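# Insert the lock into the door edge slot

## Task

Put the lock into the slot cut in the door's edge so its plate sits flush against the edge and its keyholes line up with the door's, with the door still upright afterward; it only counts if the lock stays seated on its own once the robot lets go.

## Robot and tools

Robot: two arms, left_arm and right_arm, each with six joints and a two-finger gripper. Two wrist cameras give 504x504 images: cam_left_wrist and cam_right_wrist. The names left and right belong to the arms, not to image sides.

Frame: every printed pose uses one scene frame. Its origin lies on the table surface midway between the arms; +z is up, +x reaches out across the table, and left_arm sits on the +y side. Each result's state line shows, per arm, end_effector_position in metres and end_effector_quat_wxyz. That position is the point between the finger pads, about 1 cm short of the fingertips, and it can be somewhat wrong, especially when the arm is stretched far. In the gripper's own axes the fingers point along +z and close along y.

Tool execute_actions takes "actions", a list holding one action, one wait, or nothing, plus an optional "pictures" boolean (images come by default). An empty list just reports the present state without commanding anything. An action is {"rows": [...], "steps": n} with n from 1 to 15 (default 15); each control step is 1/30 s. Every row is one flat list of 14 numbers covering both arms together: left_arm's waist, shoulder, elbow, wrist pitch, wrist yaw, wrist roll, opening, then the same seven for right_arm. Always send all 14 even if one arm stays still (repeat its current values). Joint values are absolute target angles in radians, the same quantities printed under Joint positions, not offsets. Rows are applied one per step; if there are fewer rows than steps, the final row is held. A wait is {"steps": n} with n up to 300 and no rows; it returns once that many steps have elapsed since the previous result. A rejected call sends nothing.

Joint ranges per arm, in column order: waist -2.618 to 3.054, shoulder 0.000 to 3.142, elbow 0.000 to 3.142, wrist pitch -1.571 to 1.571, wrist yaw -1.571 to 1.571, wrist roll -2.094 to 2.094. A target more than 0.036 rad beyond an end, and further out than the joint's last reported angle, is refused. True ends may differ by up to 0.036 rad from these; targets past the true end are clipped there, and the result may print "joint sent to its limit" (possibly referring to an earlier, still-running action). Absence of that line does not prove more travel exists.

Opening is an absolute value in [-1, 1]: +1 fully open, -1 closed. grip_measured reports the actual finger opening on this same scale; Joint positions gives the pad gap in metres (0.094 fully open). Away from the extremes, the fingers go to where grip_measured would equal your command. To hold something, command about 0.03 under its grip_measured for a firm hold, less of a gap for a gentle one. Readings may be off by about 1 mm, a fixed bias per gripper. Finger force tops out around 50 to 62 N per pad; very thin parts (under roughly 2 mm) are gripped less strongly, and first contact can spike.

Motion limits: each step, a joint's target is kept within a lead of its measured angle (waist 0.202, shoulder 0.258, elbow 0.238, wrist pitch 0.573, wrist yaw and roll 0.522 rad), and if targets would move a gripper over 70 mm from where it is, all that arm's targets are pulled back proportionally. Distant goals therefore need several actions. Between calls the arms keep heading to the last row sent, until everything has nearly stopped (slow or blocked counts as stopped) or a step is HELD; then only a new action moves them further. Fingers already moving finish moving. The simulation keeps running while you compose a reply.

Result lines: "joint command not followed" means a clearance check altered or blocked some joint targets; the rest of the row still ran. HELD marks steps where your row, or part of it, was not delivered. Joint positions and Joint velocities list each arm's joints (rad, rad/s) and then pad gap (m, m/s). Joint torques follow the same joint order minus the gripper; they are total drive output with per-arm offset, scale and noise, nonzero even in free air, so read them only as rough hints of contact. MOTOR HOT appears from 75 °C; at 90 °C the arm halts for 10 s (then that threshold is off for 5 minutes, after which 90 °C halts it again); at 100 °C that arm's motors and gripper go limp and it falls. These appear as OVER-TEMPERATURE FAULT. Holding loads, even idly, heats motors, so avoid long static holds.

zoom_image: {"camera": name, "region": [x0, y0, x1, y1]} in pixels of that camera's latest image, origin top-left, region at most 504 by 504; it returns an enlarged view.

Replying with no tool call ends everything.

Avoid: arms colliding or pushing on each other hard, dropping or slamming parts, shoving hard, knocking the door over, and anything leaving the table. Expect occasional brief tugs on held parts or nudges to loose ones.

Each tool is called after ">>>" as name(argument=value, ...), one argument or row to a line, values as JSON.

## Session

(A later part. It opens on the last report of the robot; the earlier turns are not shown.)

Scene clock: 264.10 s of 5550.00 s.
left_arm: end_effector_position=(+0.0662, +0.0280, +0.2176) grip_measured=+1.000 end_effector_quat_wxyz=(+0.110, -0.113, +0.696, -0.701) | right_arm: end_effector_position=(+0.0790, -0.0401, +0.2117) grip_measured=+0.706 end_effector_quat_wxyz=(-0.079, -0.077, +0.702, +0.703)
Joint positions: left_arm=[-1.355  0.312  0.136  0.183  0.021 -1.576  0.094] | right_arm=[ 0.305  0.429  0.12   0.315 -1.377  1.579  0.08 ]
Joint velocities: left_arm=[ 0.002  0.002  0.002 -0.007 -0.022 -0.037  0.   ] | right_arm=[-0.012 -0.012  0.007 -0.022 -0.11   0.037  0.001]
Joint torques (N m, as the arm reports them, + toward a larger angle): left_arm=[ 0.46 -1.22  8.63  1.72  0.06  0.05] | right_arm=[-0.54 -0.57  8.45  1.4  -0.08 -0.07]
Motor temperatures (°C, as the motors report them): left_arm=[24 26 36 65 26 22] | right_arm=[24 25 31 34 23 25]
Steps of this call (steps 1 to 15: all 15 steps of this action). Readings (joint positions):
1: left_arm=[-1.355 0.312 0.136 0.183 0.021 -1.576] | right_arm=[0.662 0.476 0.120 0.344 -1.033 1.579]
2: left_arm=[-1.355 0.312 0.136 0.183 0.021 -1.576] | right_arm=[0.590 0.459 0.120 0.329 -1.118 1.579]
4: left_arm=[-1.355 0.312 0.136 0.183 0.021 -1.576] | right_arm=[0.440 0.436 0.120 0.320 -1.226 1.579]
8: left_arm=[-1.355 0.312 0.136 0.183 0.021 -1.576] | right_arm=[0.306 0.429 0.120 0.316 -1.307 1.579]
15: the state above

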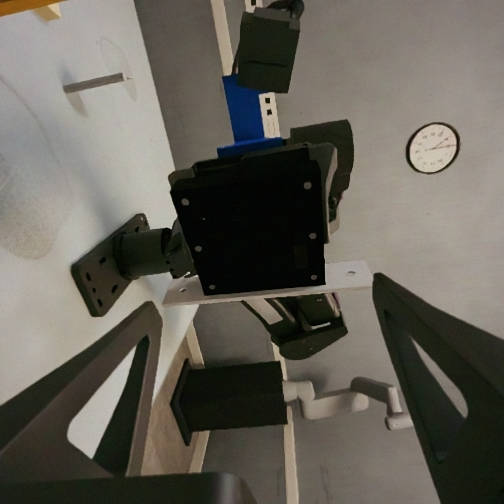

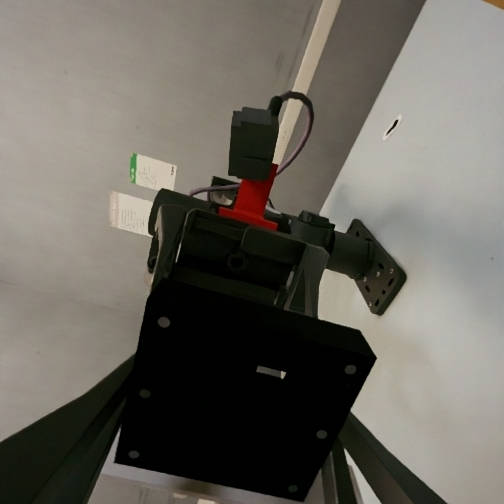

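>>> execute_actions(
  actions=[
    {"rows":[[-0.2,0.4,0.6,-0.7,0,0,0.3,0.3,0.4,0.14,0.34,-1.4,1.57,0.6]]},
  ],
  pictures=false,
)

>>> execute_actions(
  actions=[
    {"rows":[[-0.2,0.4,0.6,-0.7,0,0,0.3,1.5,0.4,0.14,0.36,-0.6,1.57,0.6]]},
  ],
  pictures=false,
)

>>> execute_actions(
  actions=[
    {"rows":[[-0.2,0.4,0.6,-0.7,0,0,0.3,1.5,0.4,0.14,0.36,1.235,1.57,0.6]]},
  ],
  pictures=false,
)

>>> execute_actions(
  actions=[
    {"steps":30},
  ],
  pictures=false,
)

>>> execute_actions(
  actions=[
    {"rows":[[-1.25,0.4,0.6,-0.7,0,0,0.3,1.5,0.4,0.14,0.36,1.235,1.57,0.6]]},
  ],
  pictures=false,
)

>>> execute_actions(
  actions=[
    {"rows":[[-1.25,0.88,0.77,-0.35,0,0,0.3,1.5,0.4,0.14,0.36,1.235,1.57,0.6]]},
  ],
  pictures=false,
)

>>> execute_actions(
  actions=[
    {"steps":10},
  ],
)

Scene clock: 285.93 s of 5550.00 s.
left_arm: end_effector_position=(+0.2051, +0.2506, +0.2163) grip_measured=+0.303 end_effector_quat_wxyz=(+0.517, -0.028, +0.850, -0.094) | right_arm: end_effector_position=(+0.0763, -0.0407, +0.2117) grip_measured=+0.706 end_effector_quat_wxyz=(-0.085, -0.083, +0.702, +0.702)
Joint positions: left_arm=[-0.268  0.398  0.594 -0.66   0.    -0.211  0.061] | right_arm=[ 0.305  0.429  0.12   0.315 -1.393  1.579  0.08 ]
Joint velocities: left_arm=[ 1.453  0.012  0.002 -0.374 -0.183  1.297 -0.001] | right_arm=[-0.002  0.007 -0.007 -0.007  0.007 -0.081 -0.001]
Joint torques (N m, as the arm reports them, + toward a larger angle): left_arm=[-1.92  2.14  7.37  1.56  0.16  0.08] | right_arm=[-0.47 -0.71  8.35  1.4  -0.02 -0.15]
Motor temperatures (°C, as the motors report them): left_arm=[24 26 35 59 25 22] | right_arm=[24 25 31 34 23 25]
Steps of this call (steps 1 to 30: the robot went on to your last target; steps 31 to 90: nothing new was sent; then 18.33 s passed at rest; steps 91 to 105: all 15 steps of this action). Readings (joint positions):
91: left_arm=[-1.319 0.322 0.176 0.082 0.034 -1.494] | right_arm=[0.305 0.429 0.120 0.315 -1.393 1.579]
92: left_arm=[-1.246 0.352 0.240 -0.050 0.033 -1.395] | right_arm=[0.305 0.429 0.120 0.315 -1.393 1.579]
94: left_arm=[-1.093 0.392 0.382 -0.287 0.024 -1.199] | right_arm=[0.305 0.429 0.120 0.315 -1.393 1.579]
98: left_arm=[-0.786 0.398 0.577 -0.507 0.012 -0.803] | right_arm=[0.305 0.429 0.120 0.315 -1.393 1.579]
105: the state above

Scene clock: 286.43 s of 5550.00 s.
left_arm: end_effector_position=(+0.2011, +0.2648, +0.2060) grip_measured=+0.303 end_effector_quat_wxyz=(+0.505, +0.032, +0.862, -0.024) | right_arm: end_effector_position=(-0.0658, -0.0045, +0.2089) grip_measured=+0.706 end_effector_quat_wxyz=(-0.203, -0.195, +0.683, +0.674)
Joint positions: left_arm=[-0.21   0.398  0.594 -0.707 -0.004 -0.011  0.061] | right_arm=[ 1.398  0.428  0.12   0.297 -0.633  1.579  0.08 ]
Joint velocities: left_arm=[ 0.007  0.002 -0.002  0.037 -0.007  0.022  0.   ] | right_arm=[ 1.946 -0.007 -0.002 -0.007 -0.007 -0.007  0.   ]
Joint torques (N m, as the arm reports them, + toward a larger angle): left_arm=[0.83 2.22 7.33 1.46 0.   0.02] | right_arm=[-2.04 -1.01  8.59  2.17  0.22 -0.09]
Motor temperatures (°C, as the motors report them): left_arm=[24 26 35 59 25 22] | right_arm=[24 25 31 34 23 25]
Steps of this call (steps 1 to 15: all 15 steps of this action). Readings (joint positions):
1: left_arm=[-0.232 0.398 0.594 -0.671 -0.003 -0.171] | right_arm=[0.347 0.428 0.120 0.315 -1.319 1.579]
2: left_arm=[-0.216 0.398 0.594 -0.679 -0.004 -0.138] | right_arm=[0.421 0.428 0.120 0.315 -1.208 1.579]
4: left_arm=[-0.210 0.398 0.594 -0.691 -0.004 -0.090] | right_arm=[0.574 0.428 0.120 0.314 -1.008 1.579]
8: left_arm=[-0.210 0.398 0.594 -0.702 -0.004 -0.039] | right_arm=[0.872 0.428 0.120 0.309 -0.753 1.579]
15: the state above

Scene clock: 286.93 s of 5550.00 s.
left_arm: end_effector_position=(+0.2011, +0.2648, +0.2059) grip_measured=+0.303 end_effector_quat_wxyz=(+0.505, +0.035, +0.862, -0.022) | right_arm: end_effector_position=(+0.1389, -0.0219, +0.2068) grip_measured=+0.706 end_effector_quat_wxyz=(+0.254, +0.252, +0.666, +0.654)
Joint positions: left_arm=[-0.21   0.398  0.594 -0.708 -0.004 -0.004  0.061] | right_arm=[1.505 0.428 0.12  0.286 0.777 1.578 0.08 ]
Joint velocities: left_arm=[ 0.002 -0.002  0.017 -0.051 -0.022 -0.051 -0.   ] | right_arm=[ 0.017 -0.007 -0.002  0.037  2.835  0.007 -0.001]
Joint torques (N m, as the arm reports them, + toward a larger angle): left_arm=[0.84 2.23 7.31 1.47 0.   0.01] | right_arm=[-0.42 -0.95  8.75  2.21 -0.01 -0.12]
Motor temperatures (°C, as the motors report them): left_arm=[24 26 35 59 25 22] | right_arm=[24 25 31 34 23 25]
Steps of this call (steps 1 to 15: all 15 steps of this action). Readings (joint positions):
1: left_arm=[-0.210 0.398 0.594 -0.707 -0.004 -0.010] | right_arm=[1.459 0.428 0.120 0.296 -0.584 1.579]
2: left_arm=[-0.210 0.398 0.594 -0.707 -0.004 -0.009] | right_arm=[1.495 0.428 0.120 0.296 -0.503 1.578]
4: left_arm=[-0.210 0.398 0.594 -0.707 -0.004 -0.007] | right_arm=[1.506 0.428 0.120 0.294 -0.321 1.578]
8: left_arm=[-0.210 0.398 0.594 -0.708 -0.004 -0.005] | right_arm=[1.506 0.428 0.120 0.288 0.079 1.578]
15: the state above

Scene clock: 287.93 s of 5550.00 s.
left_arm: end_effector_position=(+0.2011, +0.2648, +0.2059) grip_measured=+0.303 end_effector_quat_wxyz=(+0.505, +0.036, +0.862, -0.022) | right_arm: end_effector_position=(+0.1850, -0.0871, +0.2119) grip_measured=+0.706 end_effector_quat_wxyz=(+0.391, +0.398, +0.584, +0.590)
Joint positions: left_arm=[-0.21   0.398  0.594 -0.708 -0.004 -0.004  0.061] | right_arm=[1.503 0.428 0.12  0.313 1.227 1.578 0.08 ]
Joint velocities: left_arm=[-0.017 -0.002 -0.007  0.037 -0.037  0.007  0.   ] | right_arm=[-0.012  0.007  0.012 -0.007  0.007 -0.007 -0.   ]
Joint torques (N m, as the arm reports them, + toward a larger angle): left_arm=[0.88 2.24 7.3  1.47 0.   0.01] | right_arm=[-0.45 -0.68  8.71  1.64  0.05 -0.1 ]
Motor temperatures (°C, as the motors report them): left_arm=[24 26 35 59 25 22] | right_arm=[24 25 31 34 23 25]
Steps of this call (steps 1 to 30: the robot went on to your last target). Readings (joint positions):
1: left_arm=[-0.210 0.398 0.594 -0.708 -0.004 -0.004] | right_arm=[1.505 0.428 0.120 0.286 0.870 1.578]
2: left_arm=[-0.210 0.398 0.594 -0.708 -0.004 -0.004] | right_arm=[1.504 0.428 0.120 0.288 0.948 1.578]
4: left_arm=[-0.210 0.398 0.594 -0.708 -0.004 -0.004] | right_arm=[1.503 0.428 0.120 0.292 1.058 1.578]
8: left_arm=[-0.210 0.398 0.594 -0.708 -0.004 -0.004] | right_arm=[1.503 0.428 0.120 0.301 1.164 1.578]
30: the state above

Scene clock: 288.43 s of 5550.00 s.
left_arm: end_effector_position=(+0.0799, +0.0847, +0.2059) grip_measured=+0.303 end_effector_quat_wxyz=(+0.429, +0.453, +0.734, -0.266) | right_arm: end_effector_position=(+0.1850, -0.0872, +0.2119) grip_measured=+0.706 end_effector_quat_wxyz=(+0.391, +0.398, +0.584, +0.590)
Joint positions: left_arm=[-1.227  0.398  0.594 -0.708  0.003 -0.     0.061] | right_arm=[1.503 0.428 0.12  0.313 1.228 1.578 0.08 ]
Joint velocities: left_arm=[-0.51   0.017  0.007 -0.037  0.007  0.022  0.   ] | right_arm=[ 0.007 -0.002  0.007 -0.022 -0.007 -0.007 -0.001]
Joint torques (N m, as the arm reports them, + toward a larger angle): left_arm=[ 0.8   2.23  7.29  1.47 -0.08 -0.03] | right_arm=[-0.32 -0.66  8.5   1.66 -0.01 -0.1 ]
Motor temperatures (°C, as the motors report them): left_arm=[24 26 35 59 25 22] | right_arm=[24 25 31 34 23 25]
Steps of this call (steps 1 to 15: all 15 steps of this action). Readings (joint positions):
1: left_arm=[-0.247 0.398 0.594 -0.708 -0.017 -0.005] | right_arm=[1.503 0.428 0.120 0.313 1.227 1.578]
2: left_arm=[-0.322 0.398 0.594 -0.708 -0.016 -0.005] | right_arm=[1.503 0.428 0.120 0.313 1.227 1.578]
4: left_arm=[-0.474 0.398 0.594 -0.708 -0.012 -0.004] | right_arm=[1.503 0.428 0.120 0.313 1.228 1.578]
8: left_arm=[-0.779 0.398 0.594 -0.708 -0.007 -0.003] | right_arm=[1.503 0.428 0.120 0.313 1.228 1.578]
15: the state above

Scene clock: 288.93 s of 5550.00 s.
left_arm: end_effector_position=(+0.1205, -0.0035, +0.2211) grip_measured=+0.303 end_effector_quat_wxyz=(+0.417, +0.461, +0.738, -0.262) | right_arm: end_effector_position=(+0.1850, -0.0872, +0.2119) grip_measured=+0.706 end_effector_quat_wxyz=(+0.391, +0.398, +0.584, +0.590)
Joint positions: left_arm=[-1.237  0.895  0.752 -0.397  0.004 -0.     0.061] | right_arm=[1.503 0.428 0.12  0.313 1.228 1.578 0.08 ]
Joint velocities: left_arm=[-0.002 -0.012  0.002  0.168 -0.066  0.051 -0.   ] | right_arm=[-0.002  0.002 -0.022  0.066  0.022  0.037  0.   ]
Joint torques (N m, as the arm reports them, + toward a larger angle): left_arm=[-1.11 -2.72  8.9   1.66 -0.07 -0.03] | right_arm=[-0.12 -0.72  8.54  1.7   0.03 -0.11]
Motor temperatures (°C, as the motors report them): left_arm=[24 26 35 59 25 22] | right_arm=[24 25 31 34 23 25]
Steps of this call (steps 1 to 15: all 15 steps of this action). Readings (joint positions):
1: left_arm=[-1.236 0.423 0.607 -0.700 0.004 -0.000] | right_arm=[1.503 0.428 0.120 0.313 1.228 1.578]
2: left_arm=[-1.237 0.477 0.634 -0.671 0.004 -0.000] | right_arm=[1.503 0.428 0.120 0.313 1.228 1.578]
4: left_arm=[-1.237 0.625 0.701 -0.582 0.004 -0.000] | right_arm=[1.503 0.428 0.120 0.313 1.228 1.578]
8: left_arm=[-1.237 0.874 0.758 -0.425 0.004 -0.000] | right_arm=[1.503 0.428 0.120 0.313 1.228 1.578]
15: the state above

Scene clock: 289.27 s of 5550.00 s.
left_arm: end_effector_position=(+0.1211, -0.0048, +0.2236) grip_measured=+0.303 end_effector_quat_wxyz=(+0.421, +0.460, +0.736, -0.265) | right_arm: end_effector_position=(+0.1850, -0.0872, +0.2119) grip_measured=+0.706 end_effector_quat_wxyz=(+0.391, +0.398, +0.584, +0.590)
Joint positions: left_arm=[-1.237  0.895  0.752 -0.386  0.004 -0.     0.061] | right_arm=[1.503 0.428 0.12  0.313 1.228 1.578 0.08 ]
Joint velocities: left_arm=[ 0.007 -0.012  0.027  0.022  0.007  0.037 -0.   ] | right_arm=[-0.012 -0.007 -0.012 -0.022 -0.022  0.007  0.   ]
Joint torques (N m, as the arm reports them, + toward a larger angle): left_arm=[-1.09 -2.64  8.84  1.71 -0.06 -0.02] | right_arm=[-0.34 -0.84  8.47  1.65  0.05 -0.12]
Motor temperatures (°C, as the motors report them): left_arm=[24 26 35 59 25 22] | right_arm=[24 25 31 34 23 25]
Steps of this call (steps 1 to 10: the robot went on to your last target). Readings (joint positions):
1: left_arm=[-1.237 0.895 0.752 -0.395 0.004 -0.000] | right_arm=[1.503 0.428 0.120 0.313 1.228 1.578]
2: left_arm=[-1.237 0.895 0.752 -0.392 0.004 -0.000] | right_arm=[1.503 0.428 0.120 0.313 1.228 1.578]
4: left_arm=[-1.237 0.895 0.752 -0.389 0.004 -0.000] | right_arm=[1.503 0.428 0.120 0.313 1.228 1.578]
8: left_arm=[-1.237 0.895 0.752 -0.387 0.004 -0.000] | right_arm=[1.503 0.428 0.120 0.313 1.228 1.578]
10: the state above

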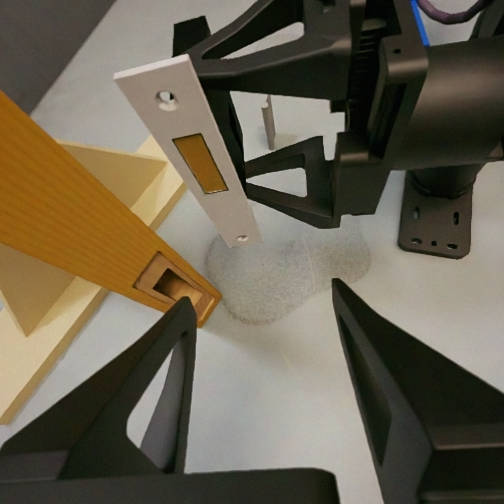

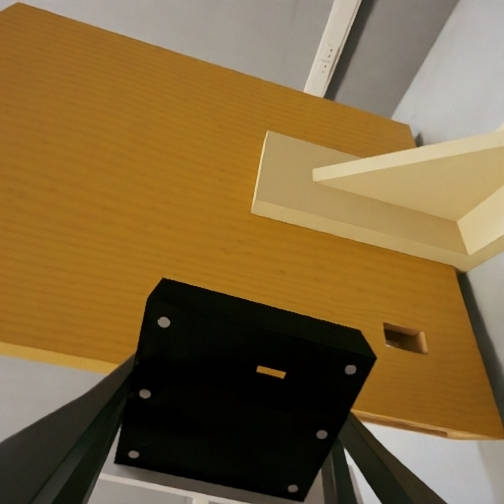

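>>> execute_actions(
  actions=[
    {"rows":[[-1.15,0.88,0.77,-0.35,0,0,0.3,1.5,0.4,0.14,0.36,1.235,1.57,0.6]],"steps":8},
  ],
  pictures=false,
)

>>> execute_actions(
  actions=[
    {"rows":[[-1.15,1.12,0.865,-0.195,0,0,0.3,1.5,0.4,0.14,0.36,1.235,1.57,0.6]]},
  ],
  pictures=false,
)

>>> execute_actions(
  actions=[
    {"steps":10},
  ],
)

Scene clock: 301.40 s of 5550.00 s.
left_arm: end_effector_position=(+0.1434, +0.0071, +0.2238) grip_measured=+0.303 end_effector_quat_wxyz=(+0.432, +0.431, +0.753, -0.248) | right_arm: end_effector_position=(+0.1850, -0.0872, +0.2119) grip_measured=+0.706 end_effector_quat_wxyz=(+0.391, +0.398, +0.584, +0.590)
Joint positions: left_arm=[-1.158  0.895  0.752 -0.385  0.003  0.001  0.061] | right_arm=[1.503 0.428 0.12  0.313 1.228 1.578 0.08 ]
Joint velocities: left_arm=[ 0.012  0.002 -0.002  0.051  0.022  0.037  0.001] | right_arm=[-0.012  0.007 -0.017  0.007  0.022  0.022  0.   ]
Joint torques (N m, as the arm reports them, + toward a larger angle): left_arm=[ 0.69 -2.64  8.87  1.7  -0.06 -0.04] | right_arm=[-0.14 -0.7   8.59  1.68  0.03 -0.06]
Motor temperatures (°C, as the motors report them): left_arm=[24 26 35 57 25 22] | right_arm=[24 25 31 35 23 25]
Steps of this call (steps 1 to 30: the robot went on to your last target; steps 31 to 90: nothing new was sent; then 8.87 s passed at rest; steps 91 to 98: all 8 steps of this action). Readings (joint positions):
91: left_arm=[-1.224 0.895 0.752 -0.385 0.009 0.001] | right_arm=[1.503 0.428 0.120 0.313 1.228 1.578]
92: left_arm=[-1.199 0.895 0.752 -0.385 0.009 0.001] | right_arm=[1.503 0.428 0.120 0.313 1.228 1.578]
94: left_arm=[-1.165 0.895 0.752 -0.385 0.004 0.001] | right_arm=[1.503 0.428 0.120 0.313 1.228 1.578]
98: the state above

Scene clock: 301.90 s of 5550.00 s.
left_arm: end_effector_position=(+0.1708, -0.0393, +0.2182) grip_measured=+0.303 end_effector_quat_wxyz=(+0.431, +0.431, +0.753, -0.247) | right_arm: end_effector_position=(+0.1850, -0.0872, +0.2119) grip_measured=+0.706 end_effector_quat_wxyz=(+0.391, +0.398, +0.584, +0.590)
Joint positions: left_arm=[-1.158  1.133  0.838 -0.235  0.003  0.001  0.061] | right_arm=[1.503 0.428 0.12  0.313 1.228 1.578 0.08 ]
Joint velocities: left_arm=[-0.017 -0.007 -0.002  0.11  -0.022  0.022 -0.001] | right_arm=[ 0.002 -0.007 -0.002  0.022 -0.051 -0.022  0.   ]
Joint torques (N m, as the arm reports them, + toward a larger angle): left_arm=[ 0.75 -4.38  9.59  1.65 -0.07 -0.04] | right_arm=[-0.59 -0.79  8.38  1.73  0.01 -0.1 ]
Motor temperatures (°C, as the motors report them): left_arm=[24 26 35 57 25 22] | right_arm=[24 25 31 35 23 25]
Steps of this call (steps 1 to 15: all 15 steps of this action). Readings (joint positions):
1: left_arm=[-1.158 0.924 0.767 -0.379 0.003 0.001] | right_arm=[1.503 0.428 0.120 0.313 1.228 1.578]
2: left_arm=[-1.158 0.983 0.797 -0.351 0.003 0.001] | right_arm=[1.503 0.428 0.120 0.313 1.228 1.578]
4: left_arm=[-1.158 1.088 0.836 -0.284 0.003 0.001] | right_arm=[1.503 0.428 0.120 0.313 1.228 1.578]
8: left_arm=[-1.158 1.133 0.838 -0.260 0.003 0.001] | right_arm=[1.503 0.428 0.120 0.313 1.228 1.578]
15: the state above

Scene clock: 302.23 s of 5550.00 s.
left_arm: end_effector_position=(+0.1711, -0.0397, +0.2191) grip_measured=+0.303 end_effector_quat_wxyz=(+0.433, +0.430, +0.752, -0.248) | right_arm: end_effector_position=(+0.1850, -0.0872, +0.2119) grip_measured=+0.706 end_effector_quat_wxyz=(+0.391, +0.398, +0.584, +0.590)
Joint positions: left_arm=[-1.158  1.133  0.838 -0.23   0.003  0.001  0.061] | right_arm=[1.503 0.428 0.12  0.313 1.228 1.578 0.08 ]
Joint velocities: left_arm=[-0.002 -0.022 -0.007  0.007  0.037 -0.037 -0.   ] | right_arm=[ 0.007 -0.012  0.007 -0.051 -0.007 -0.007 -0.001]
Joint torques (N m, as the arm reports them, + toward a larger angle): left_arm=[ 0.69 -4.4   9.58  1.71 -0.07 -0.04] | right_arm=[-0.37 -0.84  8.6   1.66  0.04 -0.1 ]
Motor temperatures (°C, as the motors report them): left_arm=[24 26 35 57 25 22] | right_arm=[24 25 31 35 23 25]
Steps of this call (steps 1 to 10: the robot went on to your last target). Readings (joint positions):
1: left_arm=[-1.158 1.133 0.838 -0.234 0.003 0.001] | right_arm=[1.503 0.428 0.120 0.313 1.228 1.578]
2: left_arm=[-1.158 1.133 0.838 -0.233 0.003 0.001] | right_arm=[1.503 0.428 0.120 0.313 1.228 1.578]
4: left_arm=[-1.158 1.133 0.838 -0.232 0.003 0.001] | right_arm=[1.503 0.428 0.120 0.313 1.228 1.578]
8: left_arm=[-1.158 1.133 0.838 -0.230 0.003 0.001] | right_arm=[1.503 0.428 0.120 0.313 1.228 1.578]
10: the state above

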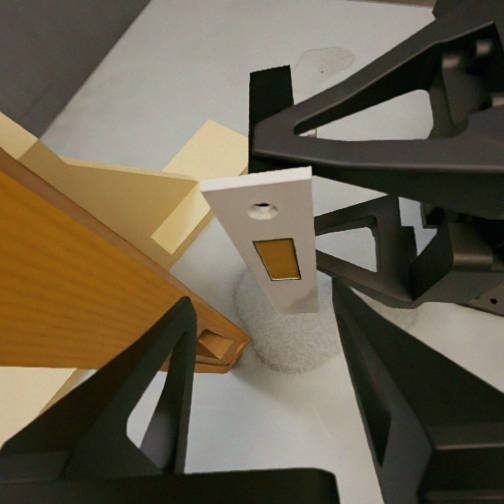

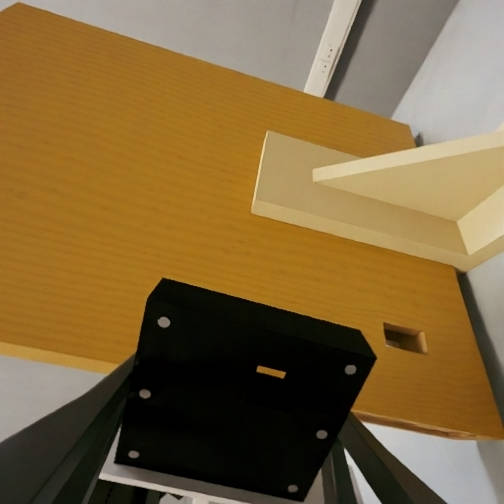

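>>> execute_actions(
  actions=[
    {"rows":[[-1.185,1.12,0.865,-0.195,0,0,0.3,1.5,0.4,0.14,0.36,1.14,1.57,0.6]]},
  ],
  pictures=false,
)

>>> execute_actions(
  actions=[
    {"rows":[[-1.185,1.21,0.925,-0.165,0,0,0.3,1.5,0.4,0.14,0.36,1.14,1.57,0.6]]},
  ],
)

Scene clock: 310.07 s of 5550.00 s.
left_arm: end_effector_position=(+0.1657, -0.0430, +0.2192) grip_measured=+0.303 end_effector_quat_wxyz=(+0.431, +0.437, +0.748, -0.252) | right_arm: end_effector_position=(+0.1796, -0.0751, +0.2119) grip_measured=+0.706 end_effector_quat_wxyz=(+0.369, +0.376, +0.598, +0.604)
Joint positions: left_arm=[-1.175  1.133  0.838 -0.23   0.002  0.001  0.061] | right_arm=[1.503 0.428 0.12  0.313 1.153 1.578 0.08 ]
Joint velocities: left_arm=[-0.012 -0.022  0.007 -0.007  0.007 -0.022  0.001] | right_arm=[ 0.007  0.002 -0.012  0.051 -0.022 -0.037 -0.   ]
Joint torques (N m, as the arm reports them, + toward a larger angle): left_arm=[-0.81 -4.4   9.57  1.69 -0.05 -0.04] | right_arm=[-0.34 -0.9   8.63  1.73 -0.14 -0.08]
Motor temperatures (°C, as the motors report them): left_arm=[24 27 36 56 25 22] | right_arm=[24 25 31 35 23 25]
Steps of this call (steps 1 to 15: the robot went on to your last target; steps 16 to 90: nothing new was sent; then 4.33 s passed at rest; steps 91 to 105: all 15 steps of this action). Readings (joint positions):
91: left_arm=[-1.161 1.133 0.838 -0.230 0.002 0.001] | right_arm=[1.503 0.428 0.120 0.313 1.220 1.578]
92: left_arm=[-1.165 1.133 0.838 -0.230 0.002 0.001] | right_arm=[1.503 0.428 0.120 0.313 1.206 1.578]
94: left_arm=[-1.174 1.133 0.838 -0.230 0.002 0.001] | right_arm=[1.503 0.428 0.120 0.313 1.184 1.578]
98: left_arm=[-1.175 1.133 0.838 -0.230 0.002 0.001] | right_arm=[1.503 0.428 0.120 0.313 1.163 1.578]
105: the state above

Scene clock: 310.57 s of 5550.00 s.
left_arm: end_effector_position=(+0.1749, -0.0592, +0.2230) grip_measured=+0.303 end_effector_quat_wxyz=(+0.434, +0.436, +0.747, -0.254) | right_arm: end_effector_position=(+0.1794, -0.0747, +0.2119) grip_measured=+0.706 end_effector_quat_wxyz=(+0.368, +0.375, +0.598, +0.604)
Joint positions: left_arm=[-1.175  1.207  0.89  -0.2    0.002  0.001  0.061] | right_arm=[1.503 0.428 0.12  0.313 1.151 1.578 0.08 ]
Joint velocities: left_arm=[-0.002 -0.002 -0.002  0.022 -0.051  0.007  0.   ] | right_arm=[ 0.007  0.007 -0.012 -0.051 -0.051  0.037  0.   ]
Joint torques (N m, as the arm reports them, + toward a larger angle): left_arm=[-0.78 -3.62 10.23  1.72 -0.06 -0.03] | right_arm=[-0.28 -0.79  8.5   1.79 -0.15 -0.08]
Motor temperatures (°C, as the motors report them): left_arm=[24 27 36 56 25 22] | right_arm=[24 25 31 35 23 25]
Steps of this call (steps 1 to 15: all 15 steps of this action). Readings (joint positions):
1: left_arm=[-1.175 1.143 0.846 -0.231 0.002 0.001] | right_arm=[1.503 0.428 0.120 0.313 1.152 1.578]
2: left_arm=[-1.175 1.163 0.862 -0.227 0.002 0.001] | right_arm=[1.503 0.428 0.120 0.313 1.152 1.578]
4: left_arm=[-1.175 1.196 0.886 -0.210 0.002 0.001] | right_arm=[1.503 0.428 0.120 0.313 1.151 1.578]
8: left_arm=[-1.175 1.207 0.890 -0.202 0.002 0.001] | right_arm=[1.503 0.428 0.120 0.313 1.151 1.578]
15: the state above

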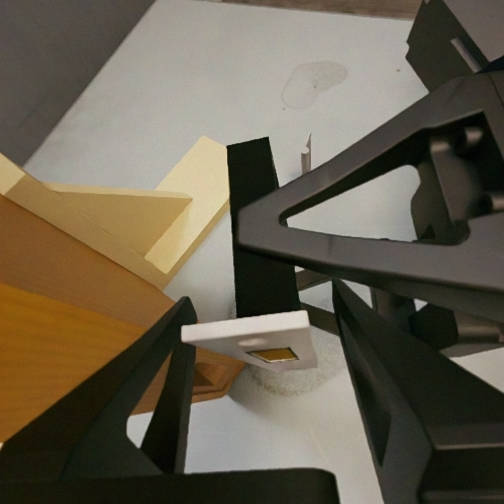

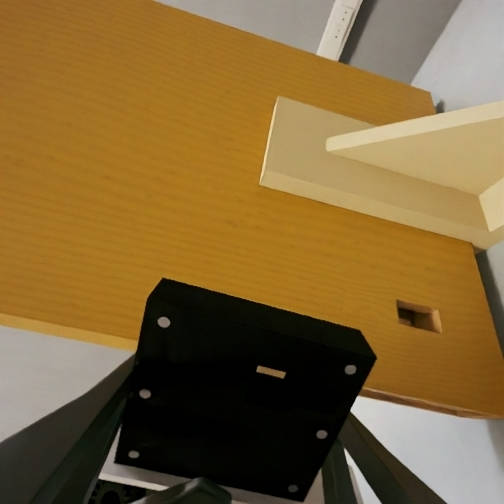

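>>> execute_actions(
  actions=[
    {"rows":[[-1.185,1.21,0.925,-0.165,0,0,-0.6,1.5,0.4,0.14,0.36,1.14,1.57,0.6]]},
  ],
  pictures=false,
)

>>> execute_actions(
  actions=[
    {"rows":[[-1.185,1.19,0.94,-0.1,0,0,-0.6,1.5,0.4,0.13,0.31,1.14,1.57,1]]},
  ],
  pictures=false,
)

>>> execute_actions(
  actions=[
    {"rows":[[-1.185,1.19,0.94,-0.1,0,0,-0.6,1.7,0.4,0.13,0.31,1.36,1.57,1]]},
  ],
  pictures=false,
)

>>> execute_actions(
  actions=[
    {"rows":[[-1.185,1.19,0.94,-0.1,0,0,-0.6,1.92,0.4,0.13,0.31,1.57,1.57,1]]},
  ],
)

Scene clock: 322.70 s of 5550.00 s.
left_arm: end_effector_position=(+0.1706, -0.0625, +0.2249) grip_measured=-0.492 end_effector_quat_wxyz=(+0.429, +0.431, +0.747, -0.268) | right_arm: end_effector_position=(+0.1798, -0.0754, +0.2134) grip_measured=+0.706 end_effector_quat_wxyz=(+0.368, +0.378, +0.595, +0.606)
Joint positions: left_arm=[-1.183  1.207  0.891 -0.194  0.017 -0.025  0.024] | right_arm=[1.502 0.426 0.12  0.322 1.153 1.576 0.08 ]
Joint velocities: left_arm=[-0.012 -0.007  0.017 -0.007  0.051 -0.037  0.   ] | right_arm=[-0.007 -0.007 -0.007 -0.051 -0.081 -0.051  0.001]
Joint torques (N m, as the arm reports them, + toward a larger angle): left_arm=[-0.2  -3.63 10.15  1.66 -0.2   0.27] | right_arm=[-0.23 -0.89  8.53  1.69 -0.13 -0.12]
Motor temperatures (°C, as the motors report them): left_arm=[24 27 37 55 25 22] | right_arm=[24 25 31 36 23 25]
Steps of this call (steps 1 to 15: the robot went on to your last target; steps 16 to 90: nothing new was sent; then 8.63 s passed at rest; steps 91 to 105: all 15 steps of this action). Readings (joint positions):
91: left_arm=[-1.175 1.207 0.890 -0.200 0.002 0.001] | right_arm=[1.503 0.428 0.120 0.313 1.150 1.578]
92: left_arm=[-1.175 1.207 0.890 -0.200 0.002 0.001] | right_arm=[1.503 0.428 0.120 0.313 1.150 1.578]
94: left_arm=[-1.183 1.207 0.890 -0.196 0.017 -0.019] | right_arm=[1.502 0.427 0.120 0.318 1.151 1.579]
98: left_arm=[-1.183 1.207 0.891 -0.194 0.017 -0.025] | right_arm=[1.502 0.426 0.120 0.322 1.153 1.577]
105: the state above

Scene clock: 323.20 s of 5550.00 s.
left_arm: end_effector_position=(+0.1712, -0.0616, +0.2240) grip_measured=-0.492 end_effector_quat_wxyz=(+0.432, +0.438, +0.745, -0.260) | right_arm: end_effector_position=(+0.1796, -0.0749, +0.2134) grip_measured=+1.000 end_effector_quat_wxyz=(+0.367, +0.377, +0.596, +0.607)
Joint positions: left_arm=[-1.183  1.207  0.891 -0.198  0.011 -0.005  0.024] | right_arm=[1.502 0.426 0.12  0.322 1.15  1.576 0.094]
Joint velocities: left_arm=[ 0.002  0.012 -0.002 -0.022 -0.051 -0.007  0.   ] | right_arm=[ 0.002  0.002 -0.022  0.037 -0.066 -0.022  0.   ]
Joint torques (N m, as the arm reports them, + toward a larger angle): left_arm=[-0.2  -5.41 11.25  2.29 -0.14 -0.02] | right_arm=[-0.24 -0.81  7.65  1.13 -0.09 -0.12]
Motor temperatures (°C, as the motors report them): left_arm=[24 27 37 56 25 22] | right_arm=[24 25 31 36 23 25]
Steps of this call (steps 1 to 15: all 15 steps of this action). Readings (joint positions):
1: left_arm=[-1.183 1.207 0.891 -0.192 0.015 -0.023] | right_arm=[1.502 0.426 0.120 0.320 1.152 1.576]
2: left_arm=[-1.183 1.207 0.891 -0.193 0.014 -0.019] | right_arm=[1.502 0.426 0.120 0.322 1.151 1.576]
4: left_arm=[-1.183 1.207 0.891 -0.198 0.013 -0.013] | right_arm=[1.502 0.426 0.120 0.322 1.151 1.576]
8: left_arm=[-1.183 1.207 0.891 -0.198 0.011 -0.008] | right_arm=[1.502 0.426 0.120 0.322 1.150 1.576]
15: the state above

Scene clock: 323.70 s of 5550.00 s.
left_arm: end_effector_position=(+0.1713, -0.0616, +0.2240) grip_measured=-0.492 end_effector_quat_wxyz=(+0.432, +0.438, +0.744, -0.260) | right_arm: end_effector_position=(+0.1608, -0.0786, +0.2132) grip_measured=+1.000 end_effector_quat_wxyz=(+0.367, +0.380, +0.595, +0.606)
Joint positions: left_arm=[-1.183  1.207  0.891 -0.198  0.01  -0.003  0.024] | right_arm=[1.692 0.424 0.12  0.323 1.345 1.576 0.094]
Joint velocities: left_arm=[-0.002 -0.012 -0.007 -0.066  0.037 -0.051  0.   ] | right_arm=[-0.002 -0.007  0.012 -0.022 -0.007 -0.066  0.   ]
Joint torques (N m, as the arm reports them, + toward a larger angle): left_arm=[-0.16 -5.43 11.24  2.29 -0.14  0.01] | right_arm=[ 0.61 -0.65  7.58  1.02 -0.01 -0.08]
Motor temperatures (°C, as the motors report them): left_arm=[24 27 37 56 25 22] | right_arm=[24 25 31 35 23 25]
Steps of this call (steps 1 to 15: all 15 steps of this action). Readings (joint positions):
1: left_arm=[-1.183 1.207 0.891 -0.198 0.010 -0.004] | right_arm=[1.540 0.426 0.120 0.322 1.190 1.576]
2: left_arm=[-1.183 1.207 0.891 -0.198 0.010 -0.004] | right_arm=[1.606 0.425 0.120 0.322 1.223 1.576]
4: left_arm=[-1.183 1.207 0.891 -0.198 0.010 -0.004] | right_arm=[1.679 0.424 0.120 0.323 1.263 1.576]
8: left_arm=[-1.183 1.207 0.891 -0.198 0.010 -0.004] | right_arm=[1.692 0.424 0.120 0.323 1.315 1.576]
15: the state above

Scene clock: 324.20 s of 5550.00 s.
left_arm: end_effector_position=(+0.1713, -0.0616, +0.2240) grip_measured=-0.492 end_effector_quat_wxyz=(+0.432, +0.438, +0.744, -0.260) | right_arm: end_effector_position=(+0.1384, -0.0832, +0.2127) grip_measured=+1.000 end_effector_quat_wxyz=(+0.359, +0.375, +0.599, +0.609)
Joint positions: left_arm=[-1.183  1.207  0.891 -0.198  0.01  -0.003  0.024] | right_arm=[1.912 0.422 0.12  0.323 1.544 1.576 0.094]
Joint velocities: left_arm=[-0.007  0.007 -0.002  0.022  0.007  0.022 -0.   ] | right_arm=[-0.017 -0.007 -0.012 -0.051  0.11   0.022  0.   ]
Joint torques (N m, as the arm reports them, + toward a larger angle): left_arm=[-0.18 -5.41 11.26  2.29 -0.14  0.  ] | right_arm=[ 0.67 -0.19  7.61  0.95  0.03 -0.09]
Motor temperatures (°C, as the motors report them): left_arm=[24 27 37 56 25 22] | right_arm=[24 25 31 35 23 25]
joint sent to its limit (right arm) — the command would take joint 5 (wrist yaw) past its upper limit, so that joint was sent only as far as its limit.
Steps of this call (steps 1 to 15: all 15 steps of this action). Readings (joint positions):
1: left_arm=[-1.183 1.207 0.891 -0.198 0.010 -0.003] | right_arm=[1.731 0.424 0.120 0.323 1.384 1.576]
2: left_arm=[-1.183 1.207 0.891 -0.198 0.010 -0.003] | right_arm=[1.804 0.422 0.120 0.323 1.420 1.576]
4: left_arm=[-1.183 1.207 0.891 -0.198 0.010 -0.003] | right_arm=[1.893 0.422 0.120 0.323 1.461 1.576]
8: left_arm=[-1.183 1.207 0.891 -0.198 0.010 -0.003] | right_arm=[1.912 0.422 0.120 0.323 1.514 1.576]
15: the state above

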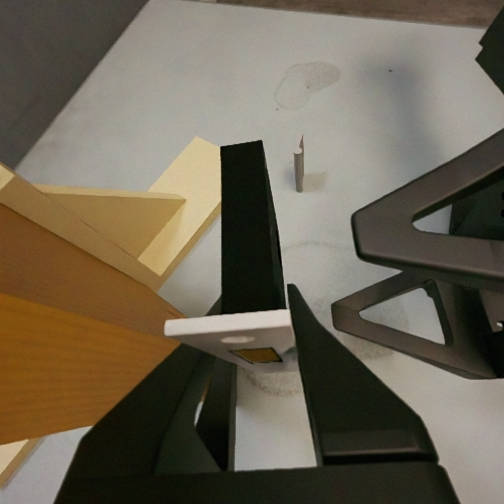

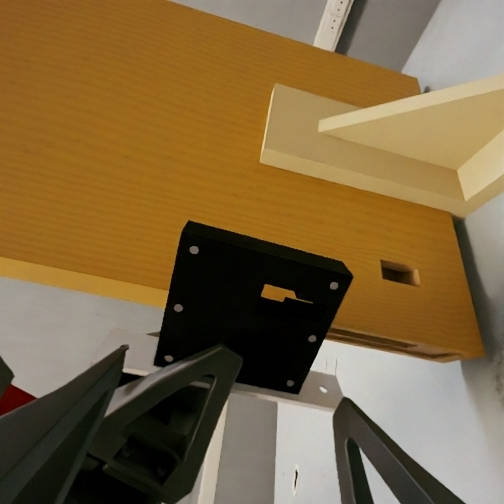

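>>> execute_actions(
  actions=[
    {"rows":[[-1.185,0.6,0.72,-0.55,0,-0.03,-0.6,1.92,0.4,0.13,0.31,1.55,1.57,1]]},
  ],
  pictures=false,
)

>>> execute_actions(
  actions=[
    {"rows":[[-0.35,0.5,0.65,-0.55,0,-0.03,-0.6,1.92,0.4,0.3,-0.4,1.0,0,-1]]},
  ],
  pictures=false,
)

>>> execute_actions(
  actions=[
    {"rows":[[-0.35,0.5,0.65,-0.55,0,-0.03,-0.6,1.3,0.4,0.3,-0.7,0,-1.57,-1]]},
  ],
  pictures=false,
)

>>> execute_actions(
  actions=[
    {"rows":[[-0.35,0.5,0.65,-0.55,0,-0.03,-0.6,0.61,0.5,0.25,-0.45,0,-1.57,-1]]},
  ],
  pictures=false,
)

>>> execute_actions(
  actions=[
    {"rows":[[-0.35,0.5,0.65,-0.55,0,-0.03,-0.6,0.61,0.9,0.29,-0.03,0,-1.57,-1]]},
  ],
  pictures=false,
)

>>> execute_actions(
  actions=[
    {"steps":15},
  ],
)

Scene clock: 352.97 s of 5550.00 s.
left_arm: end_effector_position=(+0.1033, +0.0602, +0.2138) grip_measured=-0.492 end_effector_quat_wxyz=(+0.410, +0.437, +0.759, -0.252) | right_arm: end_effector_position=(+0.1390, -0.0844, +0.2127) grip_measured=+1.000 end_effector_quat_wxyz=(+0.362, +0.377, +0.598, +0.608)
Joint positions: left_arm=[-1.183  0.614  0.681 -0.632  0.01  -0.022  0.024] | right_arm=[1.912 0.422 0.12  0.323 1.551 1.576 0.094]
Joint velocities: left_arm=[ 0.012  0.002  0.007 -0.154 -0.022  0.037 -0.   ] | right_arm=[ 0.002 -0.002  0.002 -0.066 -0.037  0.007  0.   ]
Joint torques (N m, as the arm reports them, + toward a larger angle): left_arm=[-0.19 -0.49 10.11  2.23 -0.13 -0.11] | right_arm=[ 0.7  -0.16  7.67  0.94 -0.05 -0.09]
Motor temperatures (°C, as the motors report them): left_arm=[24 28 39 60 25 22] | right_arm=[24 25 31 32 23 25]
joint sent to its limit (right arm) — the command would take joint 5 (wrist yaw) past its upper limit, so that joint was sent only as far as its limit.
Steps of this call (steps 1 to 15: the robot went on to your last target; steps 16 to 90: nothing new was sent; then 25.27 s passed at rest; steps 91 to 105: all 15 steps of this action). Readings (joint positions):
91: left_arm=[-1.183 1.187 0.871 -0.210 0.010 -0.006] | right_arm=[1.912 0.422 0.120 0.323 1.551 1.576]
92: left_arm=[-1.183 1.139 0.834 -0.247 0.010 -0.008] | right_arm=[1.912 0.422 0.120 0.323 1.551 1.576]
94: left_arm=[-1.183 0.997 0.744 -0.377 0.010 -0.013] | right_arm=[1.912 0.422 0.120 0.323 1.551 1.576]
98: left_arm=[-1.183 0.698 0.662 -0.613 0.010 -0.018] | right_arm=[1.912 0.422 0.120 0.323 1.551 1.576]
105: the state above

Scene clock: 353.47 s of 5550.00 s.
left_arm: end_effector_position=(+0.2173, +0.2312, +0.2047) grip_measured=-0.492 end_effector_quat_wxyz=(+0.485, +0.085, +0.869, -0.054) | right_arm: end_effector_position=(+0.0852, -0.0336, +0.1774) grip_measured=-0.978 end_effector_quat_wxyz=(+0.574, -0.433, +0.659, +0.221)
Joint positions: left_arm=[-0.354  0.533  0.624 -0.641 -0.02  -0.026  0.024] | right_arm=[ 1.913  0.418  0.288 -0.354  1.022  0.209  0.001]
Joint velocities: left_arm=[ 0.002 -0.007 -0.002  0.037  0.095  0.051 -0.001] | right_arm=[-0.017 -0.002 -0.002 -0.212 -0.11  -1.37  -0.   ]
Joint torques (N m, as the arm reports them, + toward a larger angle): left_arm=[ 0.29 -1.79  9.12  2.22  0.06 -0.08] | right_arm=[ 0.59 -0.1   7.91  1.22  0.15 -0.12]
Motor temperatures (°C, as the motors report them): left_arm=[24 28 39 60 25 22] | right_arm=[24 25 31 32 23 25]
Steps of this call (steps 1 to 15: all 15 steps of this action). Readings (joint positions):
1: left_arm=[-1.146 0.602 0.671 -0.628 0.033 -0.021] | right_arm=[1.911 0.418 0.147 0.228 1.479 1.496]
2: left_arm=[-1.079 0.579 0.654 -0.625 0.044 -0.021] | right_arm=[1.912 0.418 0.190 0.114 1.382 1.396]
4: left_arm=[-0.927 0.542 0.632 -0.634 0.031 -0.022] | right_arm=[1.913 0.418 0.261 -0.051 1.243 1.197]
8: left_arm=[-0.622 0.533 0.624 -0.640 0.015 -0.023] | right_arm=[1.913 0.418 0.288 -0.234 1.100 0.800]
15: the state above

Scene clock: 353.97 s of 5550.00 s.
left_arm: end_effector_position=(+0.2168, +0.2298, +0.2044) grip_measured=-0.492 end_effector_quat_wxyz=(+0.484, +0.087, +0.869, -0.058) | right_arm: end_effector_position=(+0.0669, -0.0574, +0.0779) grip_measured=-0.978 end_effector_quat_wxyz=(-0.379, +0.898, -0.223, +0.002)
Joint positions: left_arm=[-0.354  0.533  0.624 -0.643 -0.012 -0.026  0.024] | right_arm=[ 1.308  0.417  0.294 -0.674  0.068 -1.263  0.001]
Joint velocities: left_arm=[-0.007 -0.022  0.007  0.081 -0.037 -0.037 -0.001] | right_arm=[ 0.002  0.007  0.002 -0.066 -0.403 -2.073 -0.001]
Joint torques (N m, as the arm reports them, + toward a larger angle): left_arm=[ 0.37 -1.75  9.1   2.22  0.07 -0.08] | right_arm=[-0.61 -0.04  7.33  1.2  -0.1   0.  ]
Motor temperatures (°C, as the motors report them): left_arm=[24 28 39 60 25 22] | right_arm=[24 25 31 32 23 25]
Steps of this call (steps 1 to 15: all 15 steps of this action). Readings (joint positions):
1: left_arm=[-0.354 0.533 0.624 -0.642 -0.018 -0.026] | right_arm=[1.873 0.417 0.293 -0.394 0.934 0.116]
2: left_arm=[-0.354 0.533 0.624 -0.642 -0.016 -0.026] | right_arm=[1.798 0.417 0.294 -0.443 0.831 0.015]
4: left_arm=[-0.354 0.533 0.624 -0.642 -0.014 -0.026] | right_arm=[1.643 0.417 0.294 -0.536 0.629 -0.187]
8: left_arm=[-0.354 0.533 0.624 -0.642 -0.012 -0.026] | right_arm=[1.358 0.417 0.294 -0.632 0.280 -0.590]
15: the state above

Scene clock: 354.47 s of 5550.00 s.
left_arm: end_effector_position=(+0.2168, +0.2298, +0.2044) grip_measured=-0.492 end_effector_quat_wxyz=(+0.484, +0.087, +0.869, -0.058) | right_arm: end_effector_position=(+0.2011, -0.1020, +0.0929) grip_measured=-0.978 end_effector_quat_wxyz=(-0.395, +0.818, -0.378, +0.181)
Joint positions: left_arm=[-0.354  0.533  0.624 -0.643 -0.012 -0.026  0.024] | right_arm=[ 0.617  0.49   0.269 -0.451  0.016 -1.556  0.001]
Joint velocities: left_arm=[-0.012 -0.007 -0.022  0.022 -0.022  0.007 -0.001] | right_arm=[ 0.017 -0.012  0.002  0.066 -0.066 -0.066 -0.   ]
Joint torques (N m, as the arm reports them, + toward a larger angle): left_arm=[ 0.36 -1.74  9.11  2.22  0.08 -0.07] | right_arm=[-0.71  1.24  5.64  1.43 -0.14 -0.03]
Motor temperatures (°C, as the motors report them): left_arm=[24 28 38 60 25 22] | right_arm=[24 25 31 32 23 25]
Steps of this call (steps 1 to 15: all 15 steps of this action). Readings (joint positions):
1: left_arm=[-0.354 0.533 0.624 -0.643 -0.012 -0.026] | right_arm=[1.271 0.427 0.289 -0.647 0.043 -1.326]
2: left_arm=[-0.354 0.533 0.624 -0.643 -0.012 -0.026] | right_arm=[1.197 0.450 0.282 -0.603 0.032 -1.375]
4: left_arm=[-0.354 0.533 0.624 -0.643 -0.012 -0.026] | right_arm=[1.044 0.483 0.273 -0.543 0.024 -1.444]
8: left_arm=[-0.354 0.533 0.624 -0.643 -0.012 -0.026] | right_arm=[0.737 0.490 0.269 -0.482 0.013 -1.517]
15: the state above

Scene clock: 354.97 s of 5550.00 s.
left_arm: end_effector_position=(+0.2168, +0.2298, +0.2044) grip_measured=-0.492 end_effector_quat_wxyz=(+0.484, +0.087, +0.869, -0.058) | right_arm: end_effector_position=(+0.2409, -0.0660, +0.0805) grip_measured=-0.978 end_effector_quat_wxyz=(-0.400, +0.817, -0.372, +0.185)
Joint positions: left_arm=[-0.354  0.533  0.624 -0.643 -0.012 -0.026  0.024] | right_arm=[ 0.617  0.903  0.284 -0.04   0.014 -1.566  0.001]
Joint velocities: left_arm=[ 0.017  0.007  0.017 -0.007 -0.037 -0.037 -0.001] | right_arm=[-0.007 -0.022 -0.002  0.051  0.022 -0.037  0.   ]
Joint torques (N m, as the arm reports them, + toward a larger angle): left_arm=[ 0.36 -1.74  9.1   2.22  0.08 -0.07] | right_arm=[-0.83 -1.48  7.71  1.45 -0.08 -0.09]
Motor temperatures (°C, as the motors report them): left_arm=[24 28 38 60 25 22] | right_arm=[24 25 31 32 23 25]
Steps of this call (steps 1 to 15: all 15 steps of this action). Readings (joint positions):
1: left_arm=[-0.354 0.533 0.624 -0.643 -0.012 -0.026] | right_arm=[0.617 0.529 0.269 -0.400 0.015 -1.559]
2: left_arm=[-0.354 0.533 0.624 -0.643 -0.012 -0.026] | right_arm=[0.617 0.614 0.274 -0.317 0.014 -1.561]
4: left_arm=[-0.354 0.533 0.624 -0.643 -0.012 -0.026] | right_arm=[0.617 0.792 0.284 -0.190 0.014 -1.562]
8: left_arm=[-0.354 0.533 0.624 -0.643 -0.012 -0.026] | right_arm=[0.617 0.903 0.284 -0.108 0.014 -1.565]
15: the state above

Scene clock: 355.47 s of 5550.00 s.
left_arm: end_effector_position=(+0.2168, +0.2298, +0.2044) grip_measured=-0.492 end_effector_quat_wxyz=(+0.484, +0.087, +0.869, -0.058) | right_arm: end_effector_position=(+0.2424, -0.0646, +0.0831) grip_measured=-0.978 end_effector_quat_wxyz=(-0.405, +0.815, -0.371, +0.187)
Joint positions: left_arm=[-0.354  0.533  0.624 -0.643 -0.012 -0.026  0.024] | right_arm=[ 0.617  0.903  0.284 -0.026  0.013 -1.567  0.001]
Joint velocities: left_arm=[-0.012  0.022  0.002 -0.022 -0.037  0.022 -0.001] | right_arm=[ 0.022  0.007 -0.012  0.037 -0.022 -0.081 -0.001]
Joint torques (N m, as the arm reports them, + toward a larger angle): left_arm=[ 0.37 -1.74  9.11  2.21  0.08 -0.07] | right_arm=[-0.8  -1.54  7.51  1.49 -0.11 -0.08]
Motor temperatures (°C, as the motors report them): left_arm=[24 28 38 60 25 22] | right_arm=[24 25 31 32 23 25]
Steps of this call (steps 1 to 15: the robot went on to your last target). Readings (joint positions):
1: left_arm=[-0.354 0.533 0.624 -0.643 -0.012 -0.026] | right_arm=[0.617 0.903 0.284 -0.037 0.014 -1.566]
2: left_arm=[-0.354 0.533 0.624 -0.643 -0.012 -0.026] | right_arm=[0.617 0.903 0.284 -0.034 0.014 -1.566]
4: left_arm=[-0.354 0.533 0.624 -0.643 -0.012 -0.026] | right_arm=[0.617 0.903 0.284 -0.031 0.014 -1.567]
8: left_arm=[-0.354 0.533 0.624 -0.643 -0.012 -0.026] | right_arm=[0.617 0.903 0.284 -0.028 0.013 -1.567]
15: the state above

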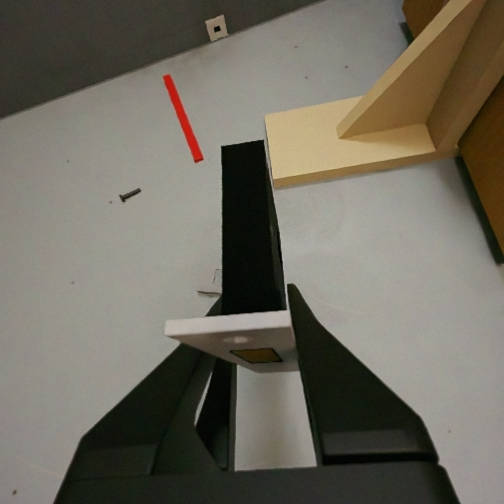

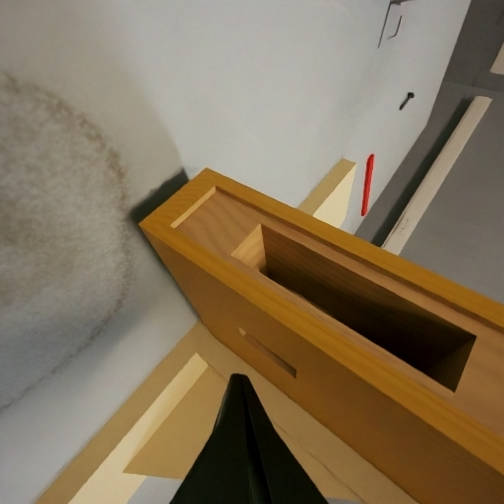

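>>> execute_actions(
  actions=[
    {"rows":[[-0.35,0.5,0.65,-0.55,0,-0.03,-0.6,0.7,0.95,0.31,0.0,0,-1.57,-1]]},
  ],
  pictures=false,
)

>>> execute_actions(
  actions=[
    {"rows":[[-0.35,0.5,0.65,-0.55,0,-0.03,-0.6,0.74,1.1,0.38,0.07,0,-1.57,-1]]},
  ],
)

Scene clock: 363.43 s of 5550.00 s.
left_arm: end_effector_position=(+0.2168, +0.2297, +0.2044) grip_measured=-0.492 end_effector_quat_wxyz=(+0.484, +0.087, +0.869, -0.058) | right_arm: end_effector_position=(+0.2282, -0.0467, +0.0782) grip_measured=-0.978 end_effector_quat_wxyz=(-0.408, +0.831, -0.339, +0.168)
Joint positions: left_arm=[-0.354  0.533  0.624 -0.643 -0.011 -0.026  0.024] | right_arm=[ 0.693  0.938  0.284 -0.004  0.009 -1.567  0.001]
Joint velocities: left_arm=[-0.012 -0.017  0.002  0.037 -0.037  0.022 -0.   ] | right_arm=[-0.007 -0.017 -0.002  0.007 -0.022 -0.022  0.   ]
Joint torques (N m, as the arm reports them, + toward a larger angle): left_arm=[ 0.37 -1.74  9.12  2.21  0.08 -0.07] | right_arm=[ 0.9  -0.77  8.83  1.55 -0.07 -0.07]
Motor temperatures (°C, as the motors report them): left_arm=[24 27 37 60 25 22] | right_arm=[24 25 31 33 23 25]
Steps of this call (steps 1 to 15: the robot went on to your last target; steps 16 to 90: nothing new was sent; then 4.47 s passed at rest; steps 91 to 105: all 15 steps of this action). Readings (joint positions):
91: left_arm=[-0.354 0.533 0.624 -0.643 -0.012 -0.026] | right_arm=[0.630 0.908 0.284 -0.021 0.018 -1.567]
92: left_arm=[-0.354 0.533 0.624 -0.643 -0.012 -0.026] | right_arm=[0.655 0.918 0.284 -0.013 0.017 -1.567]
94: left_arm=[-0.354 0.533 0.624 -0.643 -0.012 -0.026] | right_arm=[0.687 0.933 0.284 -0.007 0.011 -1.567]
98: left_arm=[-0.354 0.533 0.624 -0.643 -0.011 -0.026] | right_arm=[0.693 0.938 0.284 -0.004 0.009 -1.567]
105: the state above

Scene clock: 363.93 s of 5550.00 s.
left_arm: end_effector_position=(+0.2168, +0.2297, +0.2044) grip_measured=-0.492 end_effector_quat_wxyz=(+0.484, +0.087, +0.869, -0.058) | right_arm: end_effector_position=(+0.2346, -0.0321, +0.0678) grip_measured=-0.978 end_effector_quat_wxyz=(-0.382, +0.846, -0.335, +0.162)
Joint positions: left_arm=[-0.354  0.533  0.624 -0.643 -0.011 -0.026  0.024] | right_arm=[ 0.724  1.091  0.346  0.029  0.033 -1.567  0.001]
Joint velocities: left_arm=[ 0.002  0.012 -0.002 -0.022 -0.007 -0.037 -0.   ] | right_arm=[ 0.012  0.002 -0.002 -0.007  0.022 -0.007  0.   ]
Joint torques (N m, as the arm reports them, + toward a larger angle): left_arm=[ 0.37 -1.75  9.11  2.21  0.08 -0.07] | right_arm=[ 1.5  -2.04  9.32  1.83 -0.27 -0.03]
Motor temperatures (°C, as the motors report them): left_arm=[24 27 37 60 25 22] | right_arm=[24 25 31 33 23 25]
Steps of this call (steps 1 to 15: all 15 steps of this action). Readings (joint positions):
1: left_arm=[-0.354 0.533 0.624 -0.643 -0.011 -0.026] | right_arm=[0.699 0.960 0.294 -0.003 0.017 -1.567]
2: left_arm=[-0.354 0.533 0.624 -0.643 -0.011 -0.026] | right_arm=[0.706 1.004 0.314 -0.001 0.029 -1.567]
4: left_arm=[-0.354 0.533 0.624 -0.643 -0.011 -0.026] | right_arm=[0.718 1.072 0.340 0.015 0.033 -1.567]
8: left_arm=[-0.354 0.533 0.624 -0.643 -0.011 -0.026] | right_arm=[0.724 1.091 0.346 0.029 0.033 -1.567]
15: the state above

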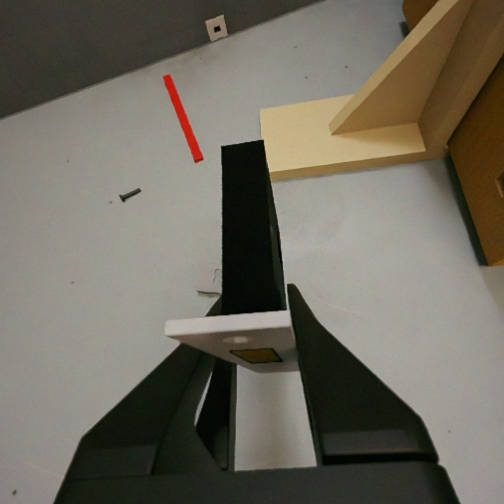

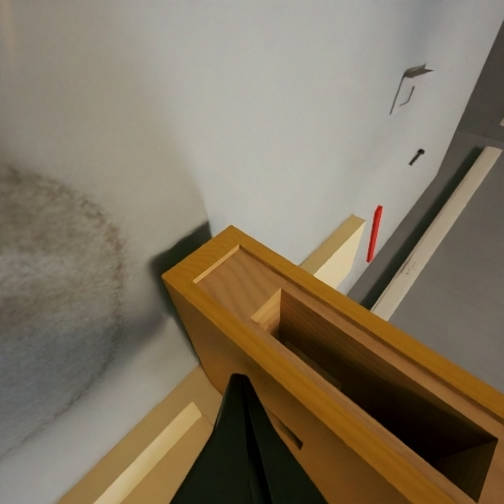

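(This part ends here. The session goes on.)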